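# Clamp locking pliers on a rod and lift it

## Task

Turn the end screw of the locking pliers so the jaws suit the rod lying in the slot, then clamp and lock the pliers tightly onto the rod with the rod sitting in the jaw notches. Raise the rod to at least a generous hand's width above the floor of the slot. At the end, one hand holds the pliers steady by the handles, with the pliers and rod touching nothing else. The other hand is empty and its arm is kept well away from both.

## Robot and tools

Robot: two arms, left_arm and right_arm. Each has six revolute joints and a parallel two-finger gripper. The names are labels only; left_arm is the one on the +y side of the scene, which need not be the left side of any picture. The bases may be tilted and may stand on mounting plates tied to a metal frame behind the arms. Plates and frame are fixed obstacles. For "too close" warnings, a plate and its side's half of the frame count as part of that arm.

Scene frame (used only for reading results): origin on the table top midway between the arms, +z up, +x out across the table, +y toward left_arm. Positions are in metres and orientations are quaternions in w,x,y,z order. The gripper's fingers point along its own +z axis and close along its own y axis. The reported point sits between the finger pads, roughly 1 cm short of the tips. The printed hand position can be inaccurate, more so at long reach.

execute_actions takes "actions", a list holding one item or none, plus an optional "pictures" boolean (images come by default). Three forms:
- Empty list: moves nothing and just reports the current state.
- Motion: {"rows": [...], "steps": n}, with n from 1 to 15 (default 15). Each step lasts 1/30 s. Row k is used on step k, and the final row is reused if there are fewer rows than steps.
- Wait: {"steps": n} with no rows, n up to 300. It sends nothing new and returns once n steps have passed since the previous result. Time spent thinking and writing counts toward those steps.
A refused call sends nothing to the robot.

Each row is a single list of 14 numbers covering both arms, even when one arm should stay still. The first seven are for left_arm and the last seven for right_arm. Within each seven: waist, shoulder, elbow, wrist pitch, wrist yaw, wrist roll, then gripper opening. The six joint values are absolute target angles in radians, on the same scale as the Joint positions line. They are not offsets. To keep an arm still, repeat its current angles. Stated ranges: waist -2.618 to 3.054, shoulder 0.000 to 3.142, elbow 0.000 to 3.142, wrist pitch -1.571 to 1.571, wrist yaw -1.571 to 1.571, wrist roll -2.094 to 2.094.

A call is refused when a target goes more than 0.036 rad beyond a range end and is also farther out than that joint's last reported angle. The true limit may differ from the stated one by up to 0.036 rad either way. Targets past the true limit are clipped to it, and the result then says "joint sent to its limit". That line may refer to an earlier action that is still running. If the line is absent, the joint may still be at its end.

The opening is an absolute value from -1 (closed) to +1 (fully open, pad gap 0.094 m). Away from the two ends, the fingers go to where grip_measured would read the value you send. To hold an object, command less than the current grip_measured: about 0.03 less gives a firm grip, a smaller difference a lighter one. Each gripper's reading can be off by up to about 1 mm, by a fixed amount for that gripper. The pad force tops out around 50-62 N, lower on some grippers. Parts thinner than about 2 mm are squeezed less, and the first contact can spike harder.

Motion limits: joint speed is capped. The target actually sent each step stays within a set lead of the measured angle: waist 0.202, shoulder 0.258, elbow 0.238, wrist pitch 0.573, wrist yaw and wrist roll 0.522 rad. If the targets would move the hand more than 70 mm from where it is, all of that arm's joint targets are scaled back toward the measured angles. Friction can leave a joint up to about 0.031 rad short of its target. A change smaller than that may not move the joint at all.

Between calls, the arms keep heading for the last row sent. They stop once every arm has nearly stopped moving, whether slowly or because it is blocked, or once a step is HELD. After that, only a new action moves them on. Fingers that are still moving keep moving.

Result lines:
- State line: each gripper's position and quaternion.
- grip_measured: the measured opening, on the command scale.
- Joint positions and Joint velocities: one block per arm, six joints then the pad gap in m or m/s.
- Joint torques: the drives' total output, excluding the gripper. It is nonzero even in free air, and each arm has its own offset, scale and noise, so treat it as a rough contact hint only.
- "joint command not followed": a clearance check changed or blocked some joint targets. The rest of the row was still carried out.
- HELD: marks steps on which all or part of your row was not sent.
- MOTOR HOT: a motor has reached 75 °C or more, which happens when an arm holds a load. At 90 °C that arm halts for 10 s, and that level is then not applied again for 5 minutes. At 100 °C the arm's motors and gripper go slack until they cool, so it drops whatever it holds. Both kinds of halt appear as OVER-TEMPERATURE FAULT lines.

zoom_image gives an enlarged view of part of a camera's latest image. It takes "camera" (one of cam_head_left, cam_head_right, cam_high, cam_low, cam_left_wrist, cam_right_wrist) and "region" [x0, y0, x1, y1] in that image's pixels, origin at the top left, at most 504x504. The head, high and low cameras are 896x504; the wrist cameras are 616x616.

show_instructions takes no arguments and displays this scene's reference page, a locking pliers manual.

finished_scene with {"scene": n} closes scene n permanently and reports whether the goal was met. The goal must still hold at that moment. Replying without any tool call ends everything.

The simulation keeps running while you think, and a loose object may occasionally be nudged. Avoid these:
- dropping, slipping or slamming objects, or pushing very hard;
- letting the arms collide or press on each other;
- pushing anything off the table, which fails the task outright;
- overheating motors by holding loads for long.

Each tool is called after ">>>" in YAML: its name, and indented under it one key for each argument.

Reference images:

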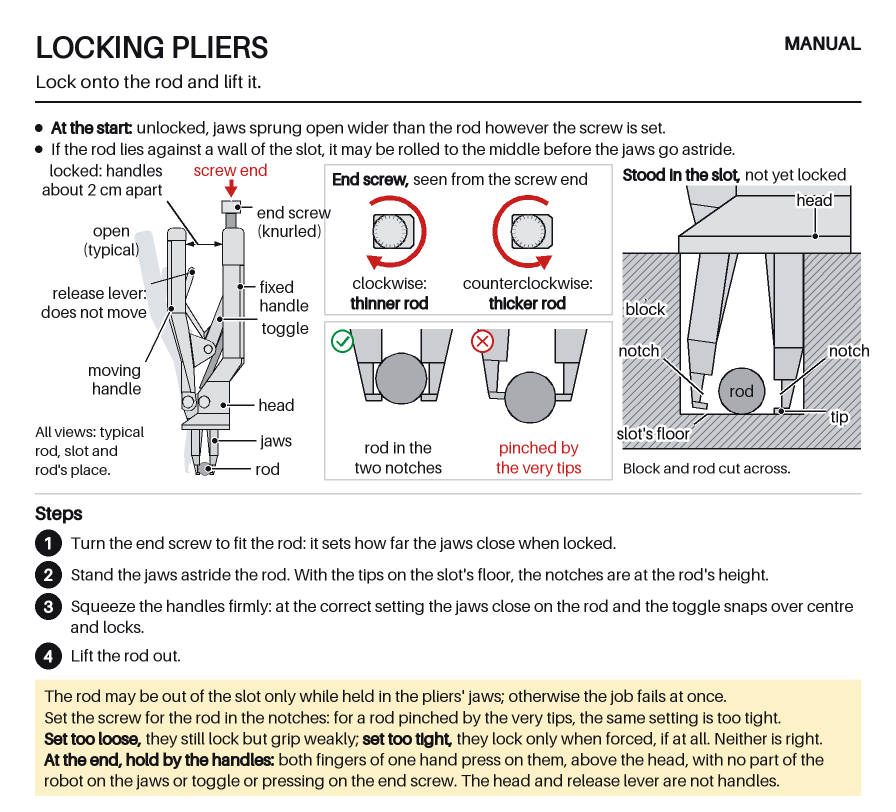

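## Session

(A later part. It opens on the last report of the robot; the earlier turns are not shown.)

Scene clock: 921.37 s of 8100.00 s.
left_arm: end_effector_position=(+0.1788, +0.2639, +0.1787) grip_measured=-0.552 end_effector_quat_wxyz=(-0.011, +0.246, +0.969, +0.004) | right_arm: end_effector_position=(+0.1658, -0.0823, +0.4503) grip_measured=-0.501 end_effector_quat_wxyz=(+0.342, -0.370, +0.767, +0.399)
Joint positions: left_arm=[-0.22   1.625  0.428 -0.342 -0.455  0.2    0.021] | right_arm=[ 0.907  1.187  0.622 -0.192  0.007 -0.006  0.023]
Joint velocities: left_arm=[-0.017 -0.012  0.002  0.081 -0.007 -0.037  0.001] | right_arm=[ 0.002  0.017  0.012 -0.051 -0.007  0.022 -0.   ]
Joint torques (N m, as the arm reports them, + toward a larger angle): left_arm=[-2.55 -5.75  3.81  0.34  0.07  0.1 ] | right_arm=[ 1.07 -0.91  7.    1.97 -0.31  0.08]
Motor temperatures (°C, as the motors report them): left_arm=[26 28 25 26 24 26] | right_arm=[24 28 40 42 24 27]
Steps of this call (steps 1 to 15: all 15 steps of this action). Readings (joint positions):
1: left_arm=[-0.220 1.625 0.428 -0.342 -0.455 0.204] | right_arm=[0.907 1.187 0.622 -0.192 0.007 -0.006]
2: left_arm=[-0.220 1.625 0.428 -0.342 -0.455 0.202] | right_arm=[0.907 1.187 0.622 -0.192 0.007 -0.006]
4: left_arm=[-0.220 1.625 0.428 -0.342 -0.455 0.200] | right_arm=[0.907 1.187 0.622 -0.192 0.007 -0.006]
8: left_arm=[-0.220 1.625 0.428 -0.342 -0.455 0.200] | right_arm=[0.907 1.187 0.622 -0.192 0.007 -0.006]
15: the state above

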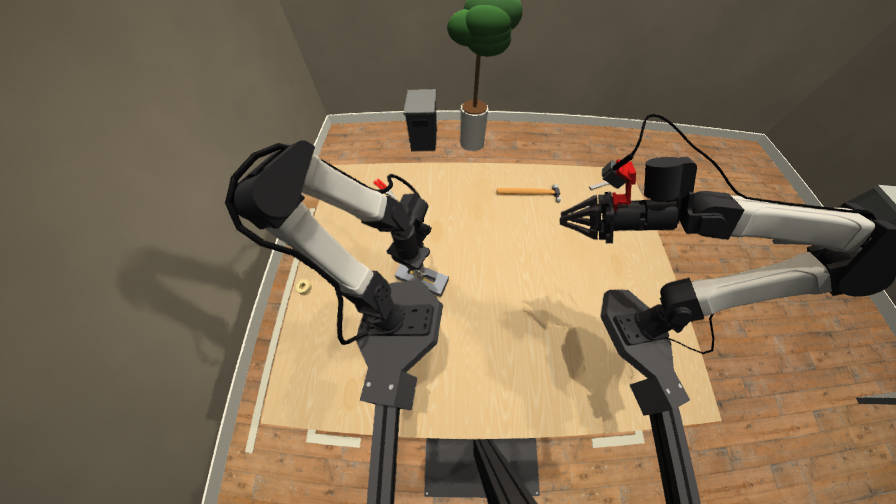

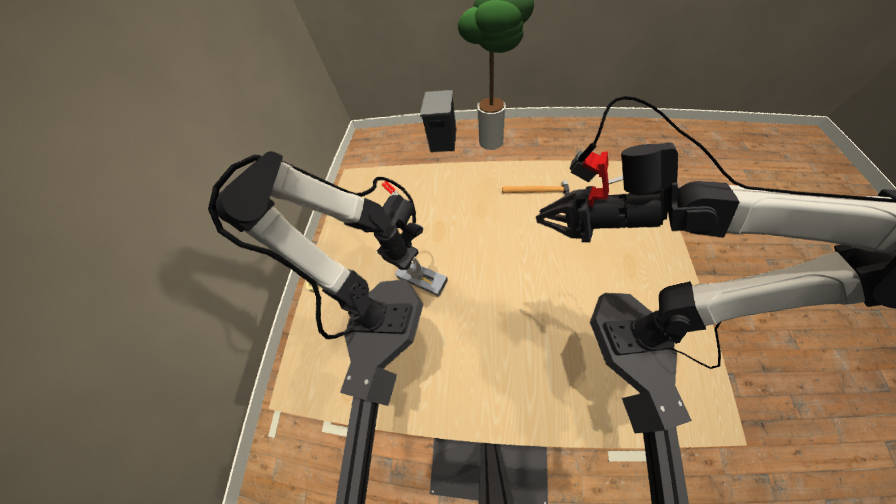

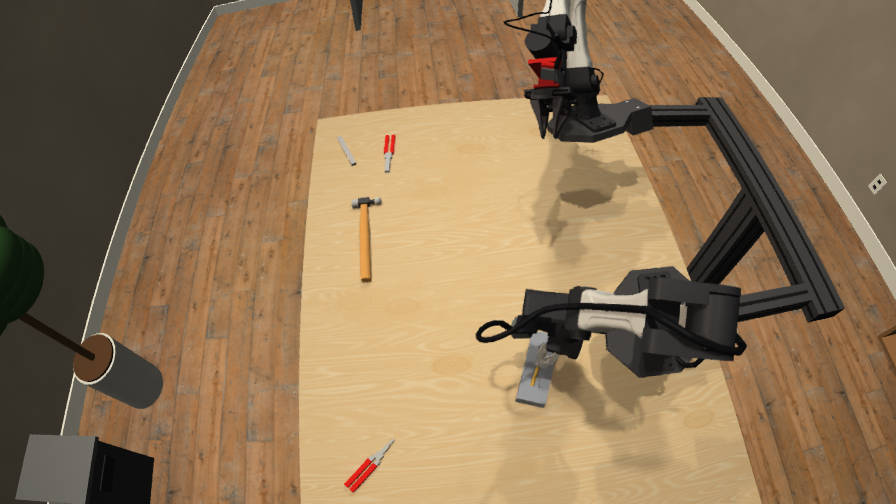

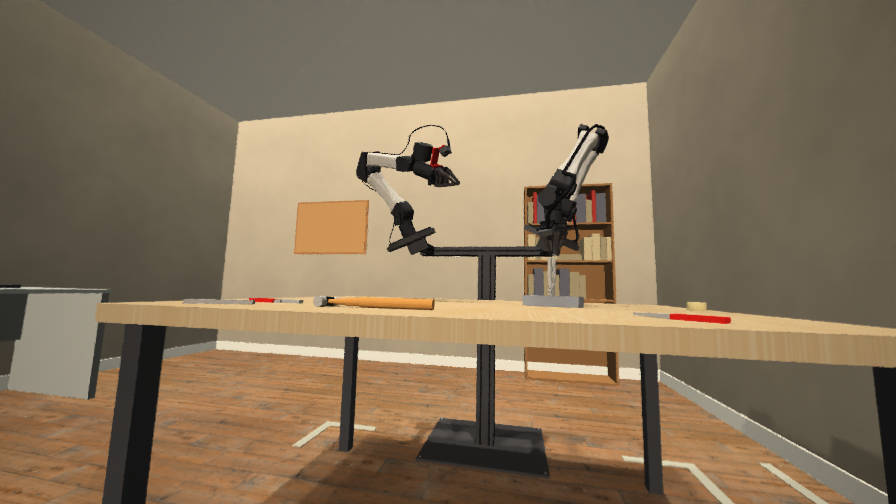

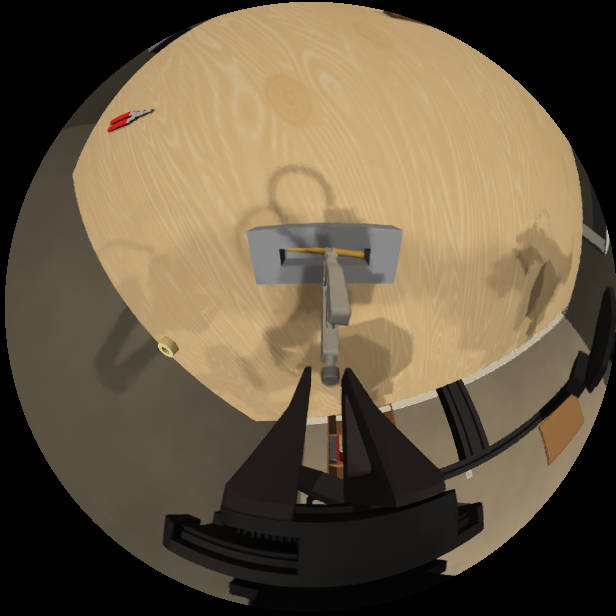

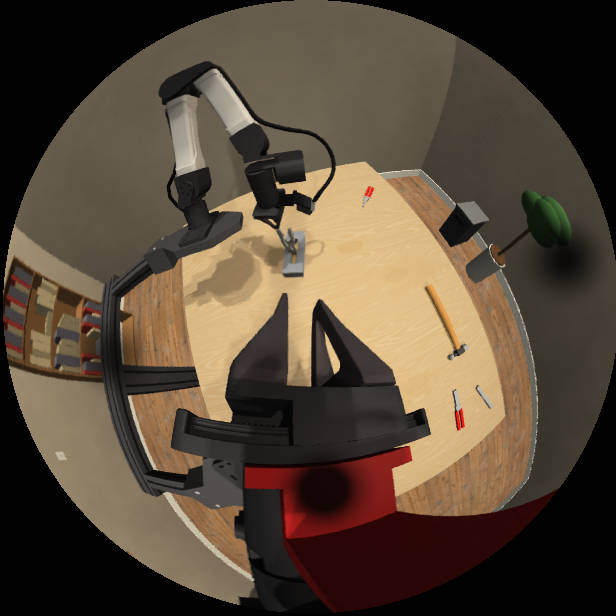

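>>> execute_actions:
  actions:
    - {"rows":[[-0.235,1.605,0.45,-0.375,-0.455,0.2,-0.55,0.9,1.2,0.6,-0.2,0,0,-0.5],[-0.245,1.59,0.458,-0.4,-0.455,0.2,-0.55,0.9,1.2,0.6,-0.2,0,0,-0.5],[-0.255,1.573,0.466,-0.43,-0.455,0.2,-0.55,0.9,1.2,0.6,-0.2,0,0,-0.5],[-0.265,1.556,0.474,-0.46,-0.455,0.2,-0.55,0.9,1.2,0.6,-0.2,0,0,-0.5],[-0.275,1.54,0.482,-0.49,-0.455,0.2,-0.55,0.9,1.2,0.6,-0.2,0,0,-0.5],[-0.285,1.523,0.487,-0.515,-0.455,0.15,-0.55,0.9,1.2,0.6,-0.2,0,0,-0.5],[-0.293,1.508,0.492,-0.535,-0.455,0.05,-0.55,0.9,1.2,0.6,-0.2,0,0,-0.5],[-0.293,1.508,0.492,-0.535,-0.455,-0.05,-0.55,0.9,1.2,0.6,-0.2,0,0,-0.5],[-0.293,1.508,0.492,-0.535,-0.455,-0.15,-0.55,0.9,1.2,0.6,-0.2,0,0,-0.5],[-0.293,1.508,0.492,-0.535,-0.455,-0.25,-0.6,0.9,1.2,0.6,-0.2,0,0,-0.5],[-0.295,1.52,0.51,-0.54,-0.46,-0.35,-0.7,0.9,1.2,0.6,-0.2,0,0,-0.5],[-0.298,1.545,0.535,-0.555,-0.463,-0.45,-0.8,0.9,1.2,0.6,-0.2,0,0,-0.5],[-0.301,1.575,0.56,-0.57,-0.467,-0.55,-0.9,0.9,1.2,0.6,-0.2,0,0,-0.5],[-0.304,1.605,0.585,-0.585,-0.471,-0.65,-1,0.9,1.2,0.6,-0.2,0,0,-0.5],[-0.307,1.635,0.61,-0.6,-0.475,-0.75,-1,0.9,1.2,0.6,-0.2,0,0,-0.5]],"steps":15}
  pictures: false

>>> execute_actions:
  actions:
    - {"rows":[[-0.31,1.665,0.632,-0.613,-0.478,-0.85,-1,0.9,1.2,0.6,-0.2,0,0,-0.5],[-0.312,1.695,0.653,-0.626,-0.481,-0.95,-1,0.9,1.2,0.6,-0.2,0,0,-0.5],[-0.315,1.725,0.674,-0.639,-0.484,-1.05,-1,0.9,1.2,0.6,-0.2,0,0,-0.5],[-0.317,1.755,0.694,-0.652,-0.487,-1.13,-1,0.9,1.2,0.6,-0.2,0,0,-0.5],[-0.32,1.785,0.712,-0.665,-0.49,-1.2,-1,0.9,1.2,0.6,-0.2,0,0,-0.5],[-0.322,1.815,0.728,-0.677,-0.493,-1.26,-1,0.9,1.2,0.6,-0.2,0,0,-0.5],[-0.325,1.84,0.74,-0.686,-0.496,-1.3,-1,0.9,1.2,0.6,-0.2,0,0,-0.5],[-0.325,1.859,0.747,-0.691,-0.496,-1.3,-1,0.9,1.2,0.6,-0.2,0,0,-0.5]],"steps":15}
  pictures: false

>>> execute_actions:
  actions:
    - {"steps":12}

>>> zoom_image:
  camera: "cam_left_wrist"
  region: [240, 230, 440, 430]

Scene clock: 960.97 s of 8100.00 s.
left_arm: end_effector_position=(+0.1993, +0.2580, +0.2102) grip_measured=-0.967 end_effector_quat_wxyz=(-0.003, -0.001, +1.000, +0.006) | right_arm: end_effector_position=(+0.1658, -0.0823, +0.4503) grip_measured=-0.501 end_effector_quat_wxyz=(+0.342, -0.370, +0.767, +0.399)
Joint positions: left_arm=[-0.29   1.569  0.55  -0.54  -0.46  -0.371  0.002] | right_arm=[ 0.907  1.187  0.622 -0.192  0.007 -0.006  0.023]
Joint velocities: left_arm=[-0.09   0.769  0.745 -0.403 -0.11  -2.542 -0.021] | right_arm=[ 0.002 -0.002 -0.007 -0.051 -0.022  0.022  0.001]
Joint torques (N m, as the arm reports them, + toward a larger angle): left_arm=[-3.46 -3.89  6.21  0.35 -0.04  0.1 ] | right_arm=[ 1.08 -0.82  6.88  1.94 -0.33  0.15]
Motor temperatures (°C, as the motors report them): left_arm=[26 28 25 26 24 26] | right_arm=[24 28 40 42 24 27]
Steps of this call (steps 1 to 15: the robot went on to your last target; steps 16 to 1173: nothing new was sent; steps 1174 to 1188: all 15 steps of this action). Readings (joint positions):
1174: left_arm=[-0.220 1.624 0.428 -0.344 -0.455 0.200] | right_arm=[0.907 1.187 0.622 -0.192 0.007 -0.006]
1175: left_arm=[-0.221 1.620 0.430 -0.352 -0.455 0.200] | right_arm=[0.907 1.187 0.622 -0.192 0.007 -0.006]
1177: left_arm=[-0.236 1.600 0.439 -0.382 -0.455 0.200] | right_arm=[0.907 1.187 0.622 -0.192 0.007 -0.006]
1181: left_arm=[-0.275 1.533 0.471 -0.453 -0.455 0.134] | right_arm=[0.907 1.187 0.622 -0.192 0.007 -0.006]
1188: the state above

Scene clock: 961.47 s of 8100.00 s.
left_arm: end_effector_position=(+0.2007, +0.2472, +0.1928) grip_measured=-0.978 end_effector_quat_wxyz=(-0.056, -0.364, +0.926, +0.085) | right_arm: end_effector_position=(+0.1658, -0.0823, +0.4503) grip_measured=-0.501 end_effector_quat_wxyz=(+0.342, -0.370, +0.767, +0.399)
Joint positions: left_arm=[-0.315  1.848  0.729 -0.667 -0.487 -1.243  0.001] | right_arm=[ 0.907  1.187  0.622 -0.192  0.007 -0.006  0.023]
Joint velocities: left_arm=[ 0.002  0.002  0.002 -0.037  0.066 -0.388  0.001] | right_arm=[-0.002 -0.002 -0.012  0.007 -0.007 -0.007  0.   ]
Joint torques (N m, as the arm reports them, + toward a larger angle): left_arm=[-4.06 -6.71  5.58 -0.2  -0.14  0.01] | right_arm=[ 1.12 -0.98  6.97  1.98 -0.35  0.11]
Motor temperatures (°C, as the motors report them): left_arm=[26 28 25 26 24 26] | right_arm=[24 28 40 42 24 27]
Steps of this call (steps 1 to 15: all 15 steps of this action). Readings (joint positions):
1: left_arm=[-0.293 1.597 0.576 -0.551 -0.462 -0.461] | right_arm=[0.907 1.187 0.622 -0.192 0.007 -0.006]
2: left_arm=[-0.296 1.626 0.601 -0.561 -0.465 -0.552] | right_arm=[0.907 1.187 0.622 -0.192 0.007 -0.006]
4: left_arm=[-0.302 1.686 0.648 -0.582 -0.470 -0.738] | right_arm=[0.907 1.187 0.622 -0.192 0.007 -0.006]
8: left_arm=[-0.312 1.803 0.718 -0.625 -0.481 -1.047] | right_arm=[0.907 1.187 0.622 -0.192 0.007 -0.006]
15: the state above

Scene clock: 961.87 s of 8100.00 s.
left_arm: end_effector_position=(+0.1988, +0.2488, +0.1934) grip_measured=-0.978 end_effector_quat_wxyz=(-0.056, -0.383, +0.917, +0.091) | right_arm: end_effector_position=(+0.1658, -0.0823, +0.4503) grip_measured=-0.501 end_effector_quat_wxyz=(+0.342, -0.370, +0.767, +0.399)
Joint positions: left_arm=[-0.315  1.848  0.729 -0.678 -0.489 -1.291  0.001] | right_arm=[ 0.907  1.187  0.622 -0.192  0.007 -0.006  0.023]
Joint velocities: left_arm=[-0.007 -0.007  0.007  0.007  0.037 -0.007 -0.   ] | right_arm=[ 0.002  0.007  0.012 -0.007  0.051  0.095 -0.001]
Joint torques (N m, as the arm reports them, + toward a larger angle): left_arm=[-4.1  -6.7   5.56 -0.27 -0.15  0.03] | right_arm=[ 1.17 -0.93  7.05  1.99 -0.33  0.05]
Motor temperatures (°C, as the motors report them): left_arm=[26 28 25 26 24 26] | right_arm=[24 28 40 42 24 27]
Steps of this call (steps 1 to 12: the robot went on to your last target). Readings (joint positions):
1: left_arm=[-0.315 1.848 0.729 -0.669 -0.487 -1.254] | right_arm=[0.907 1.187 0.622 -0.192 0.007 -0.006]
2: left_arm=[-0.315 1.848 0.729 -0.671 -0.488 -1.262] | right_arm=[0.907 1.187 0.622 -0.192 0.007 -0.006]
4: left_arm=[-0.315 1.848 0.729 -0.674 -0.489 -1.274] | right_arm=[0.907 1.187 0.622 -0.192 0.007 -0.006]
8: left_arm=[-0.315 1.848 0.729 -0.676 -0.489 -1.286] | right_arm=[0.907 1.187 0.622 -0.192 0.007 -0.006]
12: the state above

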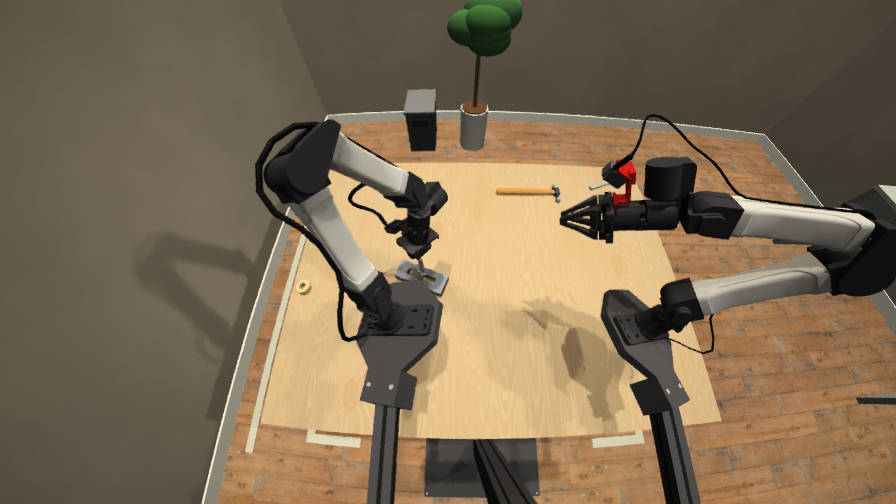

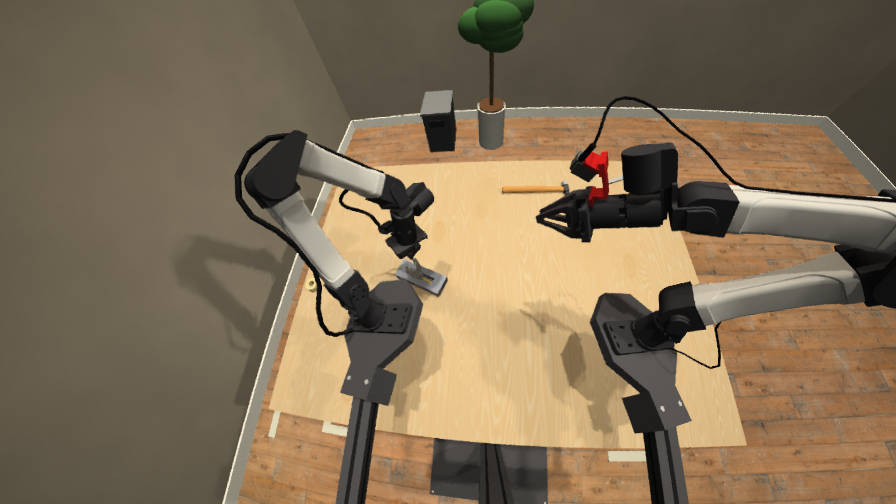

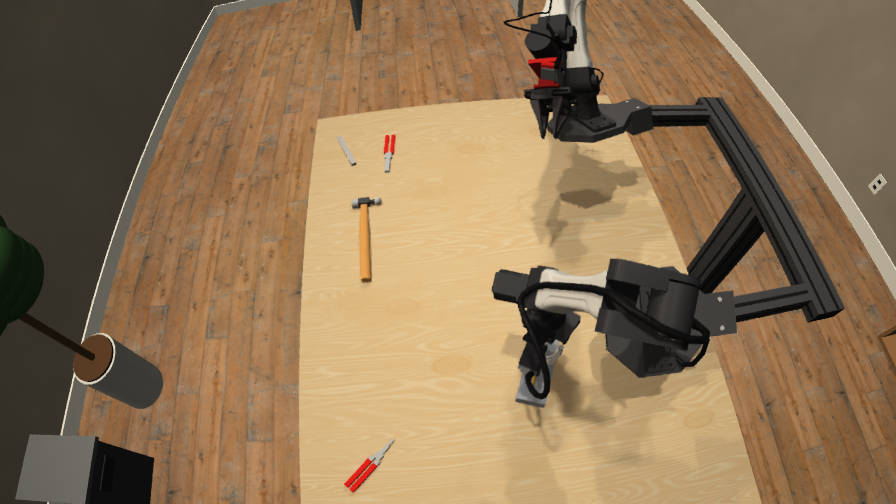

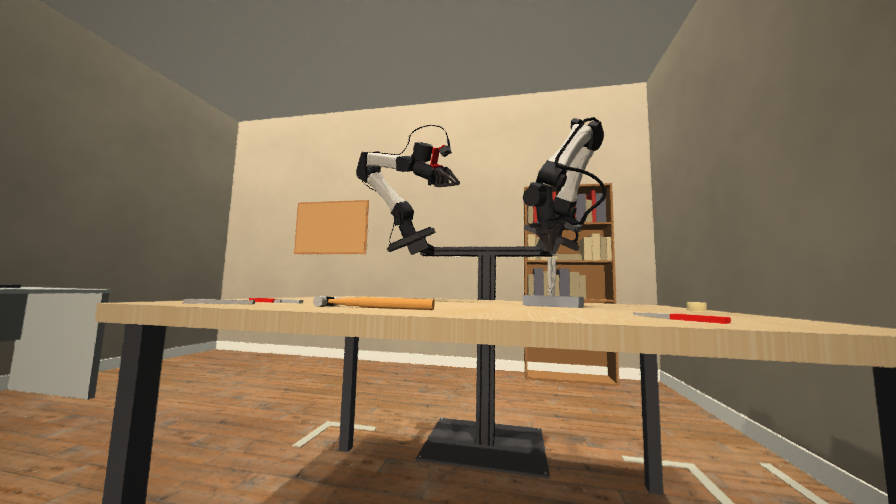

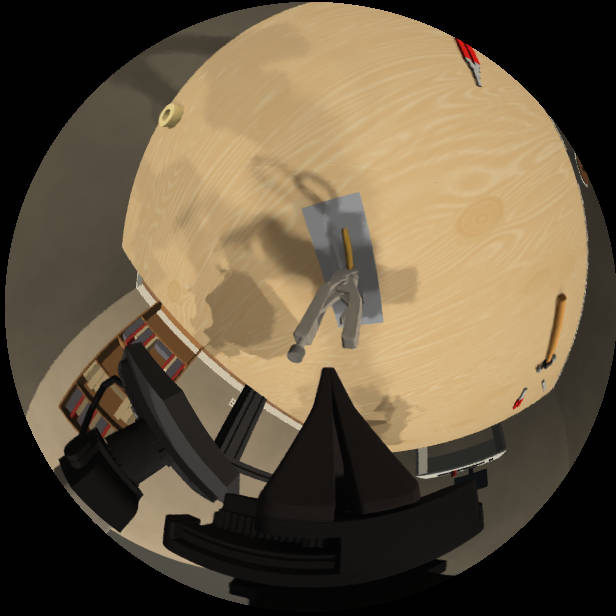

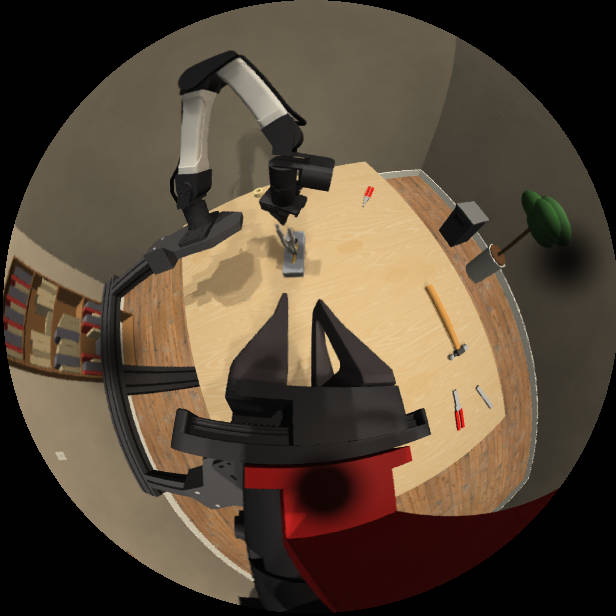

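Region (240, 230, 440, 430) of cam_left_wrist's 616x616 image, scaled by 2.520, with more detail than that image has.

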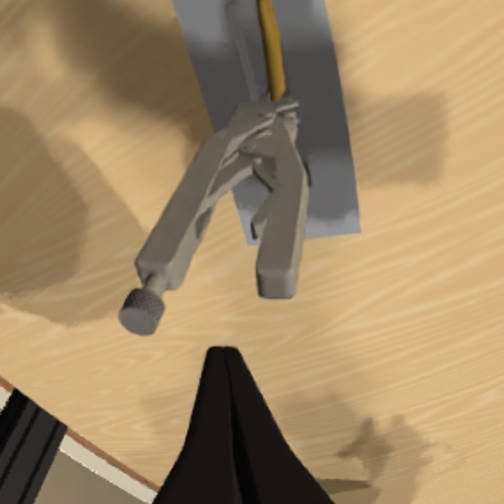

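>>> execute_actions:
  actions:
    - {"rows":[[-0.305,1.862,0.715,-0.66,-0.496,-1.33,-1,0.9,1.2,0.6,-0.2,0,0,-0.5],[-0.298,1.87,0.708,-0.64,-0.498,-1.36,-1,0.9,1.2,0.6,-0.2,0,0,-0.5],[-0.291,1.879,0.701,-0.62,-0.5,-1.39,-1,0.9,1.2,0.6,-0.2,0,0,-0.5],[-0.284,1.888,0.695,-0.6,-0.501,-1.41,-1,0.9,1.2,0.6,-0.2,0,0,-0.5],[-0.277,1.896,0.688,-0.58,-0.503,-1.41,-1,0.9,1.2,0.6,-0.2,0,0,-0.5],[-0.27,1.905,0.681,-0.56,-0.504,-1.41,-1,0.9,1.2,0.6,-0.2,0,0,-0.5],[-0.263,1.914,0.675,-0.545,-0.506,-1.41,-1,0.9,1.2,0.6,-0.2,0,0,-0.5]],"steps":15}
  pictures: false

>>> execute_actions:
  actions:
    - {"steps":10}

>>> zoom_image:
  camera: "cam_left_wrist"
  region: [240, 230, 440, 430]

>>> zoom_image:
  camera: "cam_low"
  region: [525, 235, 585, 295]

Scene clock: 972.20 s of 8100.00 s.
left_arm: end_effector_position=(+0.1940, +0.2514, +0.1727) grip_measured=-0.978 end_effector_quat_wxyz=(-0.050, -0.451, +0.886, +0.097) | right_arm: end_effector_position=(+0.1658, -0.0823, +0.4503) grip_measured=-0.501 end_effector_quat_wxyz=(+0.342, -0.370, +0.767, +0.399)
Joint positions: left_arm=[-0.274  1.902  0.691 -0.57  -0.499 -1.399  0.001] | right_arm=[ 0.907  1.187  0.622 -0.192  0.007 -0.006  0.023]
Joint velocities: left_arm=[-0.002 -0.012 -0.012  0.007 -0.051 -0.051  0.001] | right_arm=[-0.012  0.002  0.007 -0.037  0.066 -0.022  0.   ]
Joint torques (N m, as the arm reports them, + toward a larger angle): left_arm=[-2.56 -6.85  2.15 -0.01 -0.14  0.04] | right_arm=[ 0.96 -0.78  7.03  1.97 -0.3   0.14]
Motor temperatures (°C, as the motors report them): left_arm=[27 29 26 26 24 26] | right_arm=[24 28 40 42 24 27]
Steps of this call (steps 1 to 30: the robot went on to your last target; steps 31 to 295: nothing new was sent; steps 296 to 310: all 15 steps of this action). Readings (joint positions):
296: left_arm=[-0.315 1.848 0.729 -0.678 -0.490 -1.299] | right_arm=[0.907 1.187 0.622 -0.192 0.007 -0.006]
297: left_arm=[-0.315 1.848 0.729 -0.675 -0.490 -1.309] | right_arm=[0.907 1.187 0.622 -0.192 0.007 -0.006]
299: left_arm=[-0.310 1.853 0.726 -0.657 -0.492 -1.338] | right_arm=[0.907 1.187 0.622 -0.192 0.007 -0.006]
303: left_arm=[-0.283 1.888 0.703 -0.602 -0.496 -1.377] | right_arm=[0.907 1.187 0.622 -0.192 0.007 -0.006]
310: the state above

Scene clock: 972.53 s of 8100.00 s.
left_arm: end_effector_position=(+0.1961, +0.2505, +0.1723) grip_measured=-0.978 end_effector_quat_wxyz=(-0.047, -0.455, +0.884, +0.094) | right_arm: end_effector_position=(+0.1658, -0.0823, +0.4503) grip_measured=-0.501 end_effector_quat_wxyz=(+0.342, -0.370, +0.767, +0.399)
Joint positions: left_arm=[-0.274  1.902  0.691 -0.56  -0.5   -1.404  0.001] | right_arm=[ 0.907  1.187  0.622 -0.192  0.007 -0.006  0.023]
Joint velocities: left_arm=[ 0.012 -0.002 -0.007 -0.066  0.007  0.051 -0.   ] | right_arm=[-0.007 -0.002  0.002  0.022  0.007  0.037 -0.001]
Joint torques (N m, as the arm reports them, + toward a larger angle): left_arm=[-2.51 -6.74  2.12  0.03 -0.17  0.06] | right_arm=[ 1.01 -0.69  6.94  1.99 -0.33  0.1 ]
Motor temperatures (°C, as the motors report them): left_arm=[27 29 26 26 24 26] | right_arm=[24 28 40 42 24 27]
Steps of this call (steps 1 to 10: the robot went on to your last target). Readings (joint positions):
1: left_arm=[-0.274 1.902 0.691 -0.568 -0.499 -1.400] | right_arm=[0.907 1.187 0.622 -0.192 0.007 -0.006]
2: left_arm=[-0.274 1.902 0.691 -0.566 -0.499 -1.401] | right_arm=[0.907 1.187 0.622 -0.192 0.007 -0.006]
4: left_arm=[-0.274 1.902 0.691 -0.563 -0.499 -1.402] | right_arm=[0.907 1.187 0.622 -0.192 0.007 -0.006]
8: left_arm=[-0.274 1.902 0.691 -0.561 -0.500 -1.404] | right_arm=[0.907 1.187 0.622 -0.192 0.007 -0.006]
10: the state above

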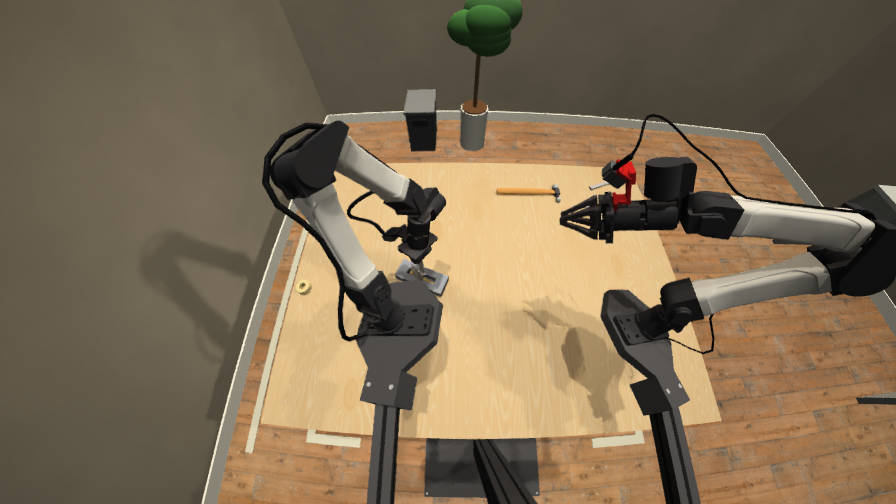

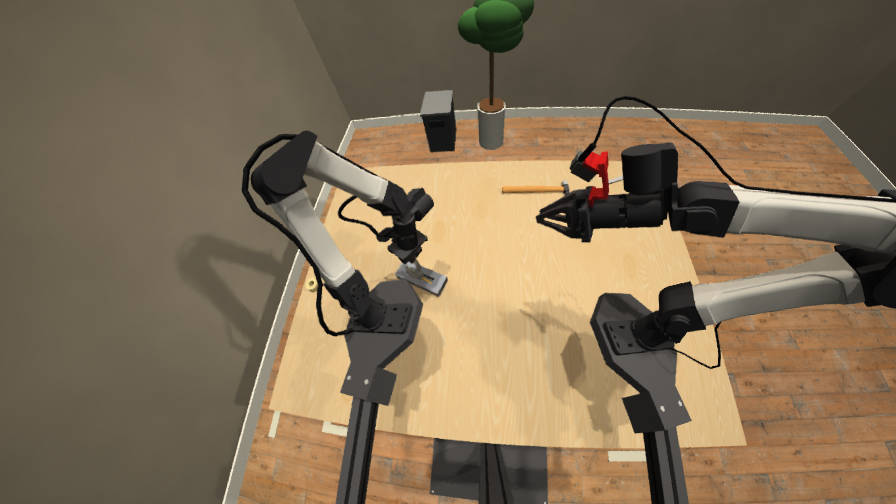

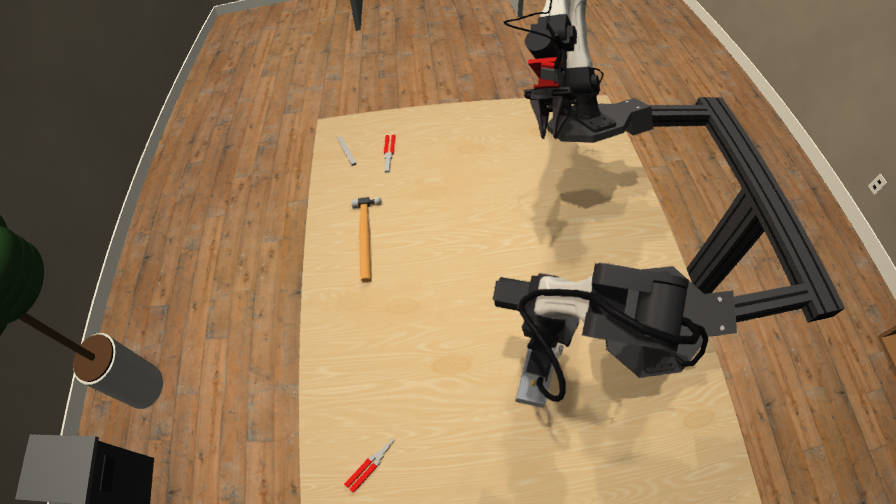

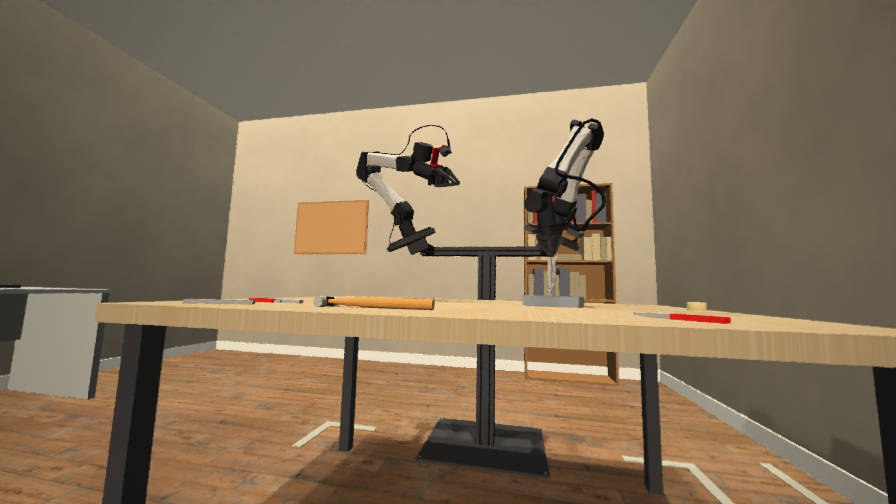

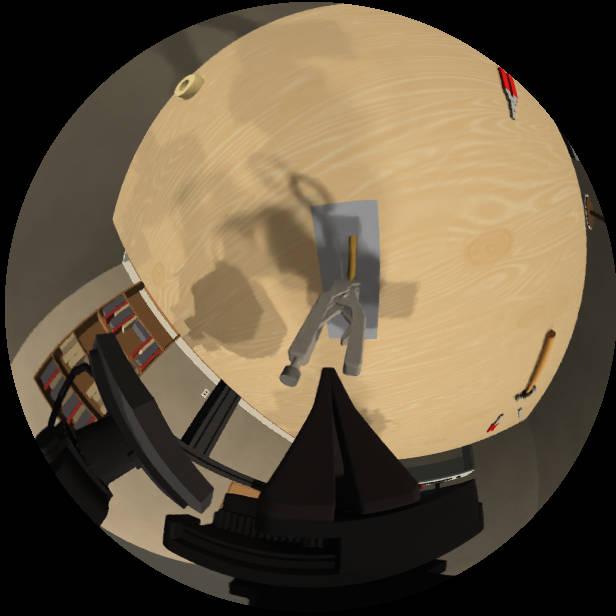

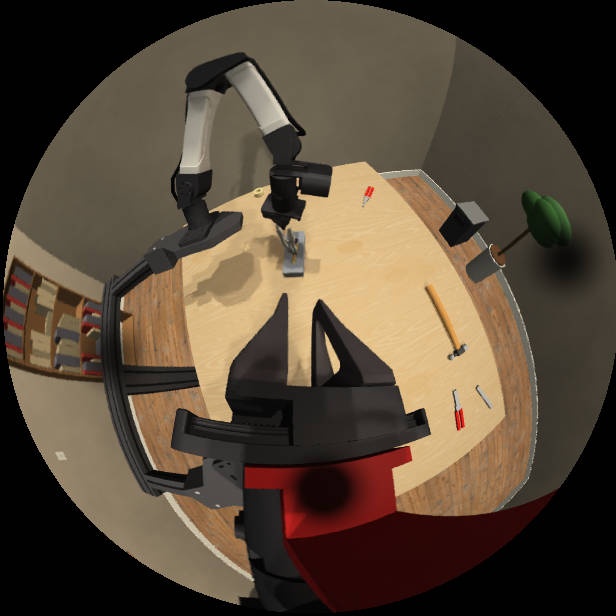

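Region (240, 230, 440, 430) of cam_left_wrist's 616x616 image, scaled by 2.520, with more detail than that image has.

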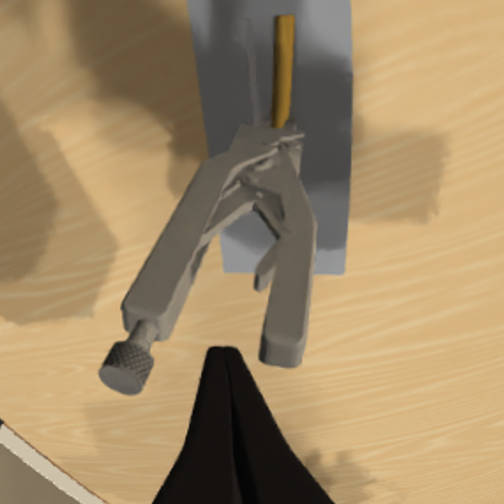

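Region (525, 235, 585, 295) of cam_low's 896x504 image, scaled by 8.400, with more detail than that image has.

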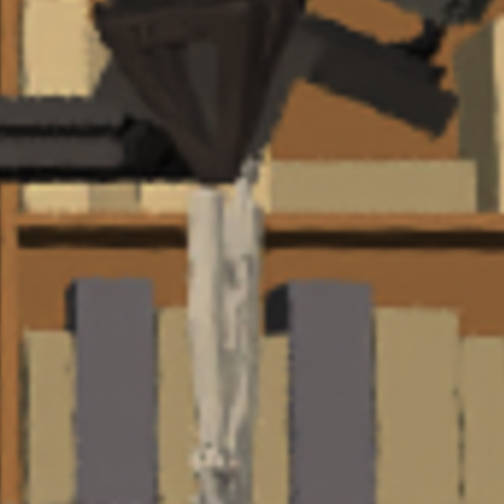

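>>> execute_actions:
  actions:
    - {"rows":[[-0.258,1.92,0.67,-0.54,-0.506,-1.41,-1,0.9,1.2,0.6,-0.2,0,0,-0.5],[-0.252,1.927,0.665,-0.527,-0.506,-1.41,-1,0.9,1.2,0.6,-0.2,0,0,-0.5],[-0.246,1.934,0.66,-0.513,-0.506,-1.41,-1,0.9,1.2,0.6,-0.2,0,0,-0.5],[-0.24,1.941,0.654,-0.499,-0.506,-1.41,-1,0.9,1.2,0.6,-0.2,0,0,-0.5]],"steps":15}
  pictures: false

>>> execute_actions:
  actions:
    - {"rows":[[-0.24,1.941,0.654,-0.499,-0.506,-1.41,-0.95,0.9,1.2,0.6,-0.2,0,0,-0.5],[-0.24,1.941,0.654,-0.499,-0.506,-1.41,-0.92,0.9,1.2,0.6,-0.2,0,0,-0.5],[-0.24,1.941,0.654,-0.499,-0.506,-1.41,-0.89,0.9,1.2,0.6,-0.2,0,0,-0.5],[-0.24,1.941,0.654,-0.499,-0.506,-1.41,-0.86,0.9,1.2,0.6,-0.2,0,0,-0.5]],"steps":10}

>>> zoom_image:
  camera: "cam_left_wrist"
  region: [240, 230, 440, 430]

Scene clock: 981.47 s of 8100.00 s.
left_arm: end_effector_position=(+0.1911, +0.2529, +0.1630) grip_measured=-0.978 end_effector_quat_wxyz=(-0.051, -0.464, +0.879, +0.098) | right_arm: end_effector_position=(+0.1658, -0.0823, +0.4503) grip_measured=-0.501 end_effector_quat_wxyz=(+0.342, -0.370, +0.767, +0.399)
Joint positions: left_arm=[-0.252  1.926  0.671 -0.516 -0.5   -1.405  0.001] | right_arm=[ 0.907  1.187  0.622 -0.192  0.007 -0.006  0.023]
Joint velocities: left_arm=[-0.017 -0.002 -0.002 -0.022 -0.037  0.022 -0.   ] | right_arm=[-0.017  0.012 -0.007 -0.051  0.022 -0.095  0.   ]
Joint torques (N m, as the arm reports them, + toward a larger angle): left_arm=[-2.48 -6.55  1.65  0.02 -0.14  0.04] | right_arm=[ 1.07 -0.78  6.95  1.99 -0.33  0.12]
Motor temperatures (°C, as the motors report them): left_arm=[27 29 25 26 24 26] | right_arm=[24 28 40 42 24 27]
Steps of this call (steps 1 to 30: the robot went on to your last target; steps 31 to 253: nothing new was sent; steps 254 to 268: all 15 steps of this action). Readings (joint positions):
254: left_arm=[-0.274 1.902 0.691 -0.559 -0.500 -1.404] | right_arm=[0.907 1.187 0.622 -0.192 0.007 -0.006]
255: left_arm=[-0.274 1.902 0.691 -0.556 -0.500 -1.404] | right_arm=[0.907 1.187 0.622 -0.192 0.007 -0.006]
257: left_arm=[-0.266 1.910 0.687 -0.541 -0.500 -1.404] | right_arm=[0.907 1.187 0.622 -0.192 0.007 -0.006]
261: left_arm=[-0.253 1.925 0.673 -0.525 -0.500 -1.405] | right_arm=[0.907 1.187 0.622 -0.192 0.007 -0.006]
268: the state above

Scene clock: 981.80 s of 8100.00 s.
left_arm: end_effector_position=(+0.1918, +0.2526, +0.1629) grip_measured=-0.862 end_effector_quat_wxyz=(-0.050, -0.465, +0.879, +0.097) | right_arm: end_effector_position=(+0.1658, -0.0823, +0.4503) grip_measured=-0.501 end_effector_quat_wxyz=(+0.342, -0.370, +0.767, +0.399)
Joint positions: left_arm=[-0.252  1.926  0.671 -0.513 -0.5   -1.405  0.006] | right_arm=[ 0.907  1.187  0.622 -0.192  0.007 -0.006  0.023]
Joint velocities: left_arm=[ 0.002 -0.007  0.007 -0.037  0.007  0.051 -0.001] | right_arm=[ 0.017  0.002 -0.007 -0.022 -0.022  0.022 -0.   ]
Joint torques (N m, as the arm reports them, + toward a larger angle): left_arm=[-2.46 -6.58  1.67  0.   -0.14  0.04] | right_arm=[ 1.03 -0.7   6.96  1.94 -0.3   0.1 ]
Motor temperatures (°C, as the motors report them): left_arm=[27 29 25 25 24 26] | right_arm=[24 28 40 42 24 27]
Steps of this call (steps 1 to 10: all 10 steps of this action). Readings (joint positions):
1: left_arm=[-0.252 1.926 0.671 -0.516 -0.500 -1.405] | right_arm=[0.907 1.187 0.622 -0.192 0.007 -0.006]
2: left_arm=[-0.252 1.926 0.671 -0.515 -0.500 -1.405] | right_arm=[0.907 1.187 0.622 -0.192 0.007 -0.006]
4: left_arm=[-0.252 1.926 0.671 -0.514 -0.500 -1.405] | right_arm=[0.907 1.187 0.622 -0.192 0.007 -0.006]
8: left_arm=[-0.252 1.926 0.671 -0.513 -0.500 -1.405] | right_arm=[0.907 1.187 0.622 -0.192 0.007 -0.006]
10: the state above

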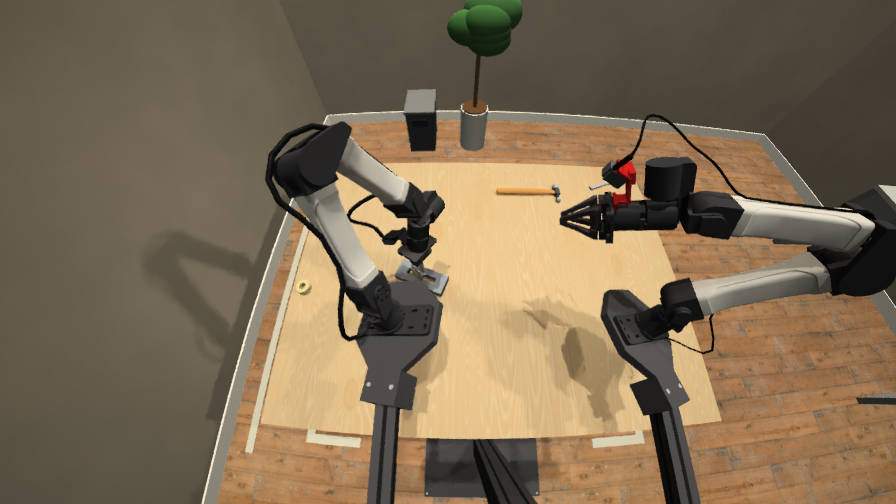

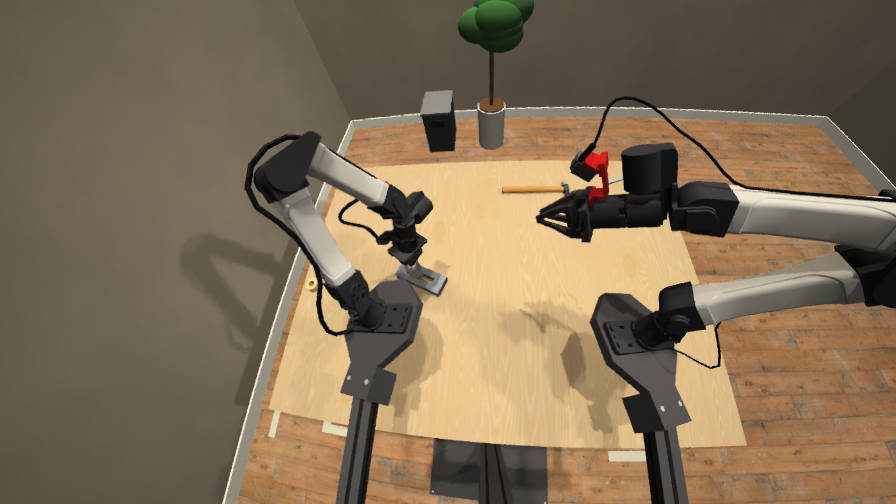

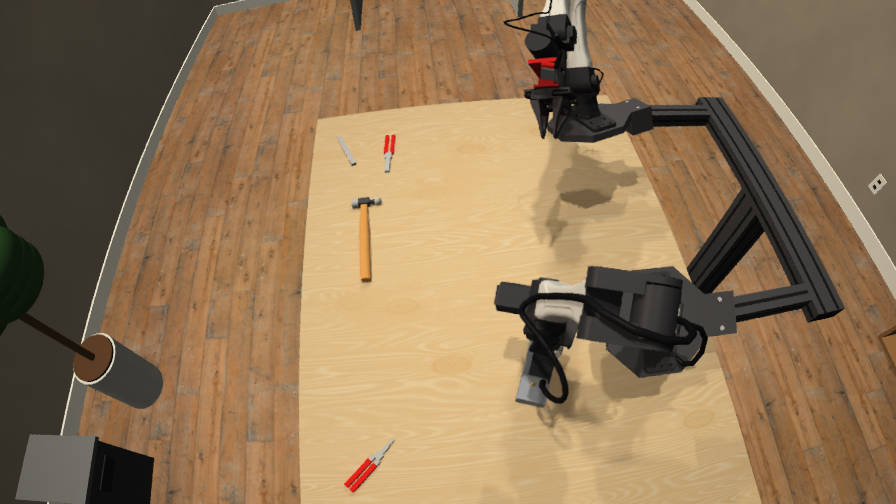

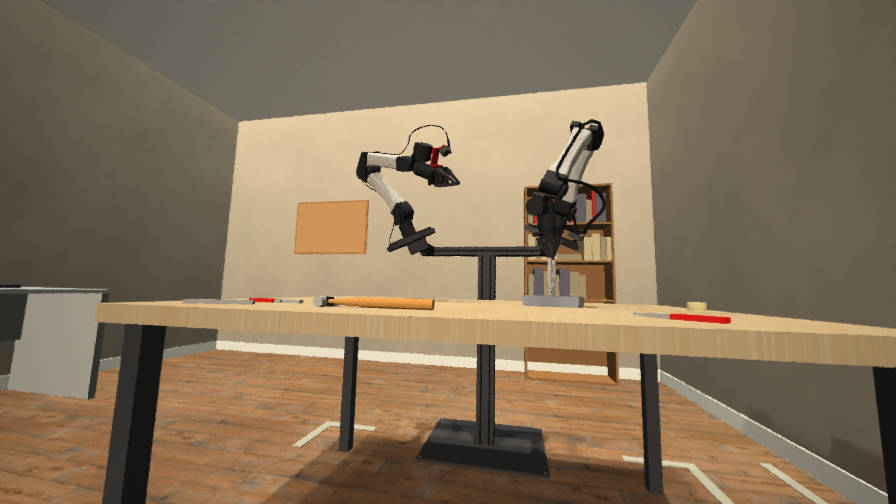

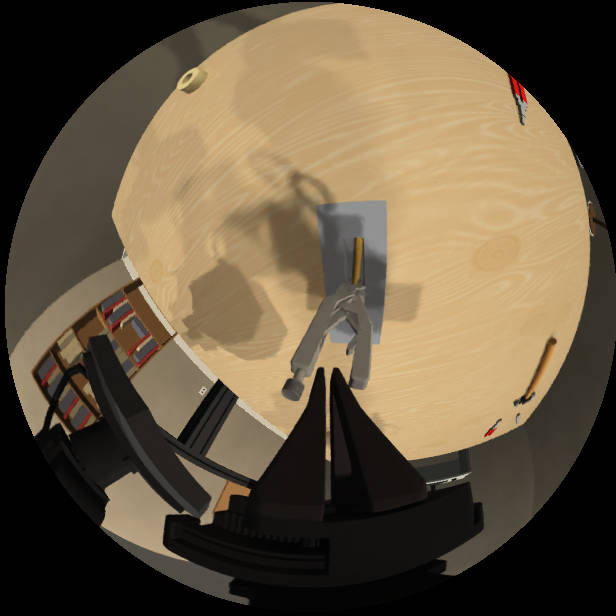

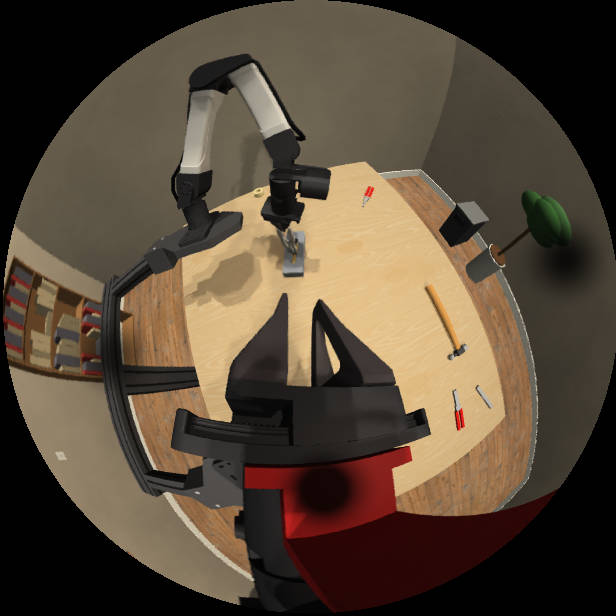

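Region (240, 230, 440, 430) of cam_left_wrist's 616x616 image, scaled by 2.520, with more detail than that image has.

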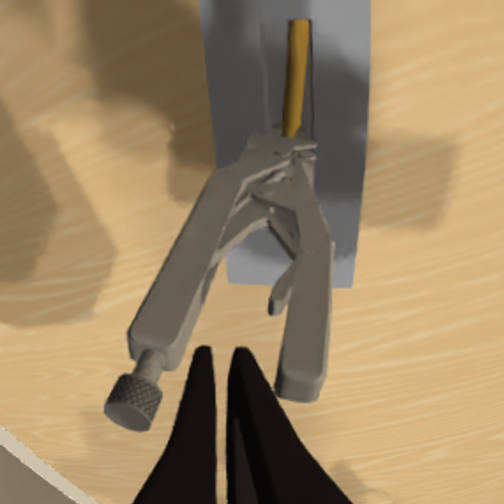

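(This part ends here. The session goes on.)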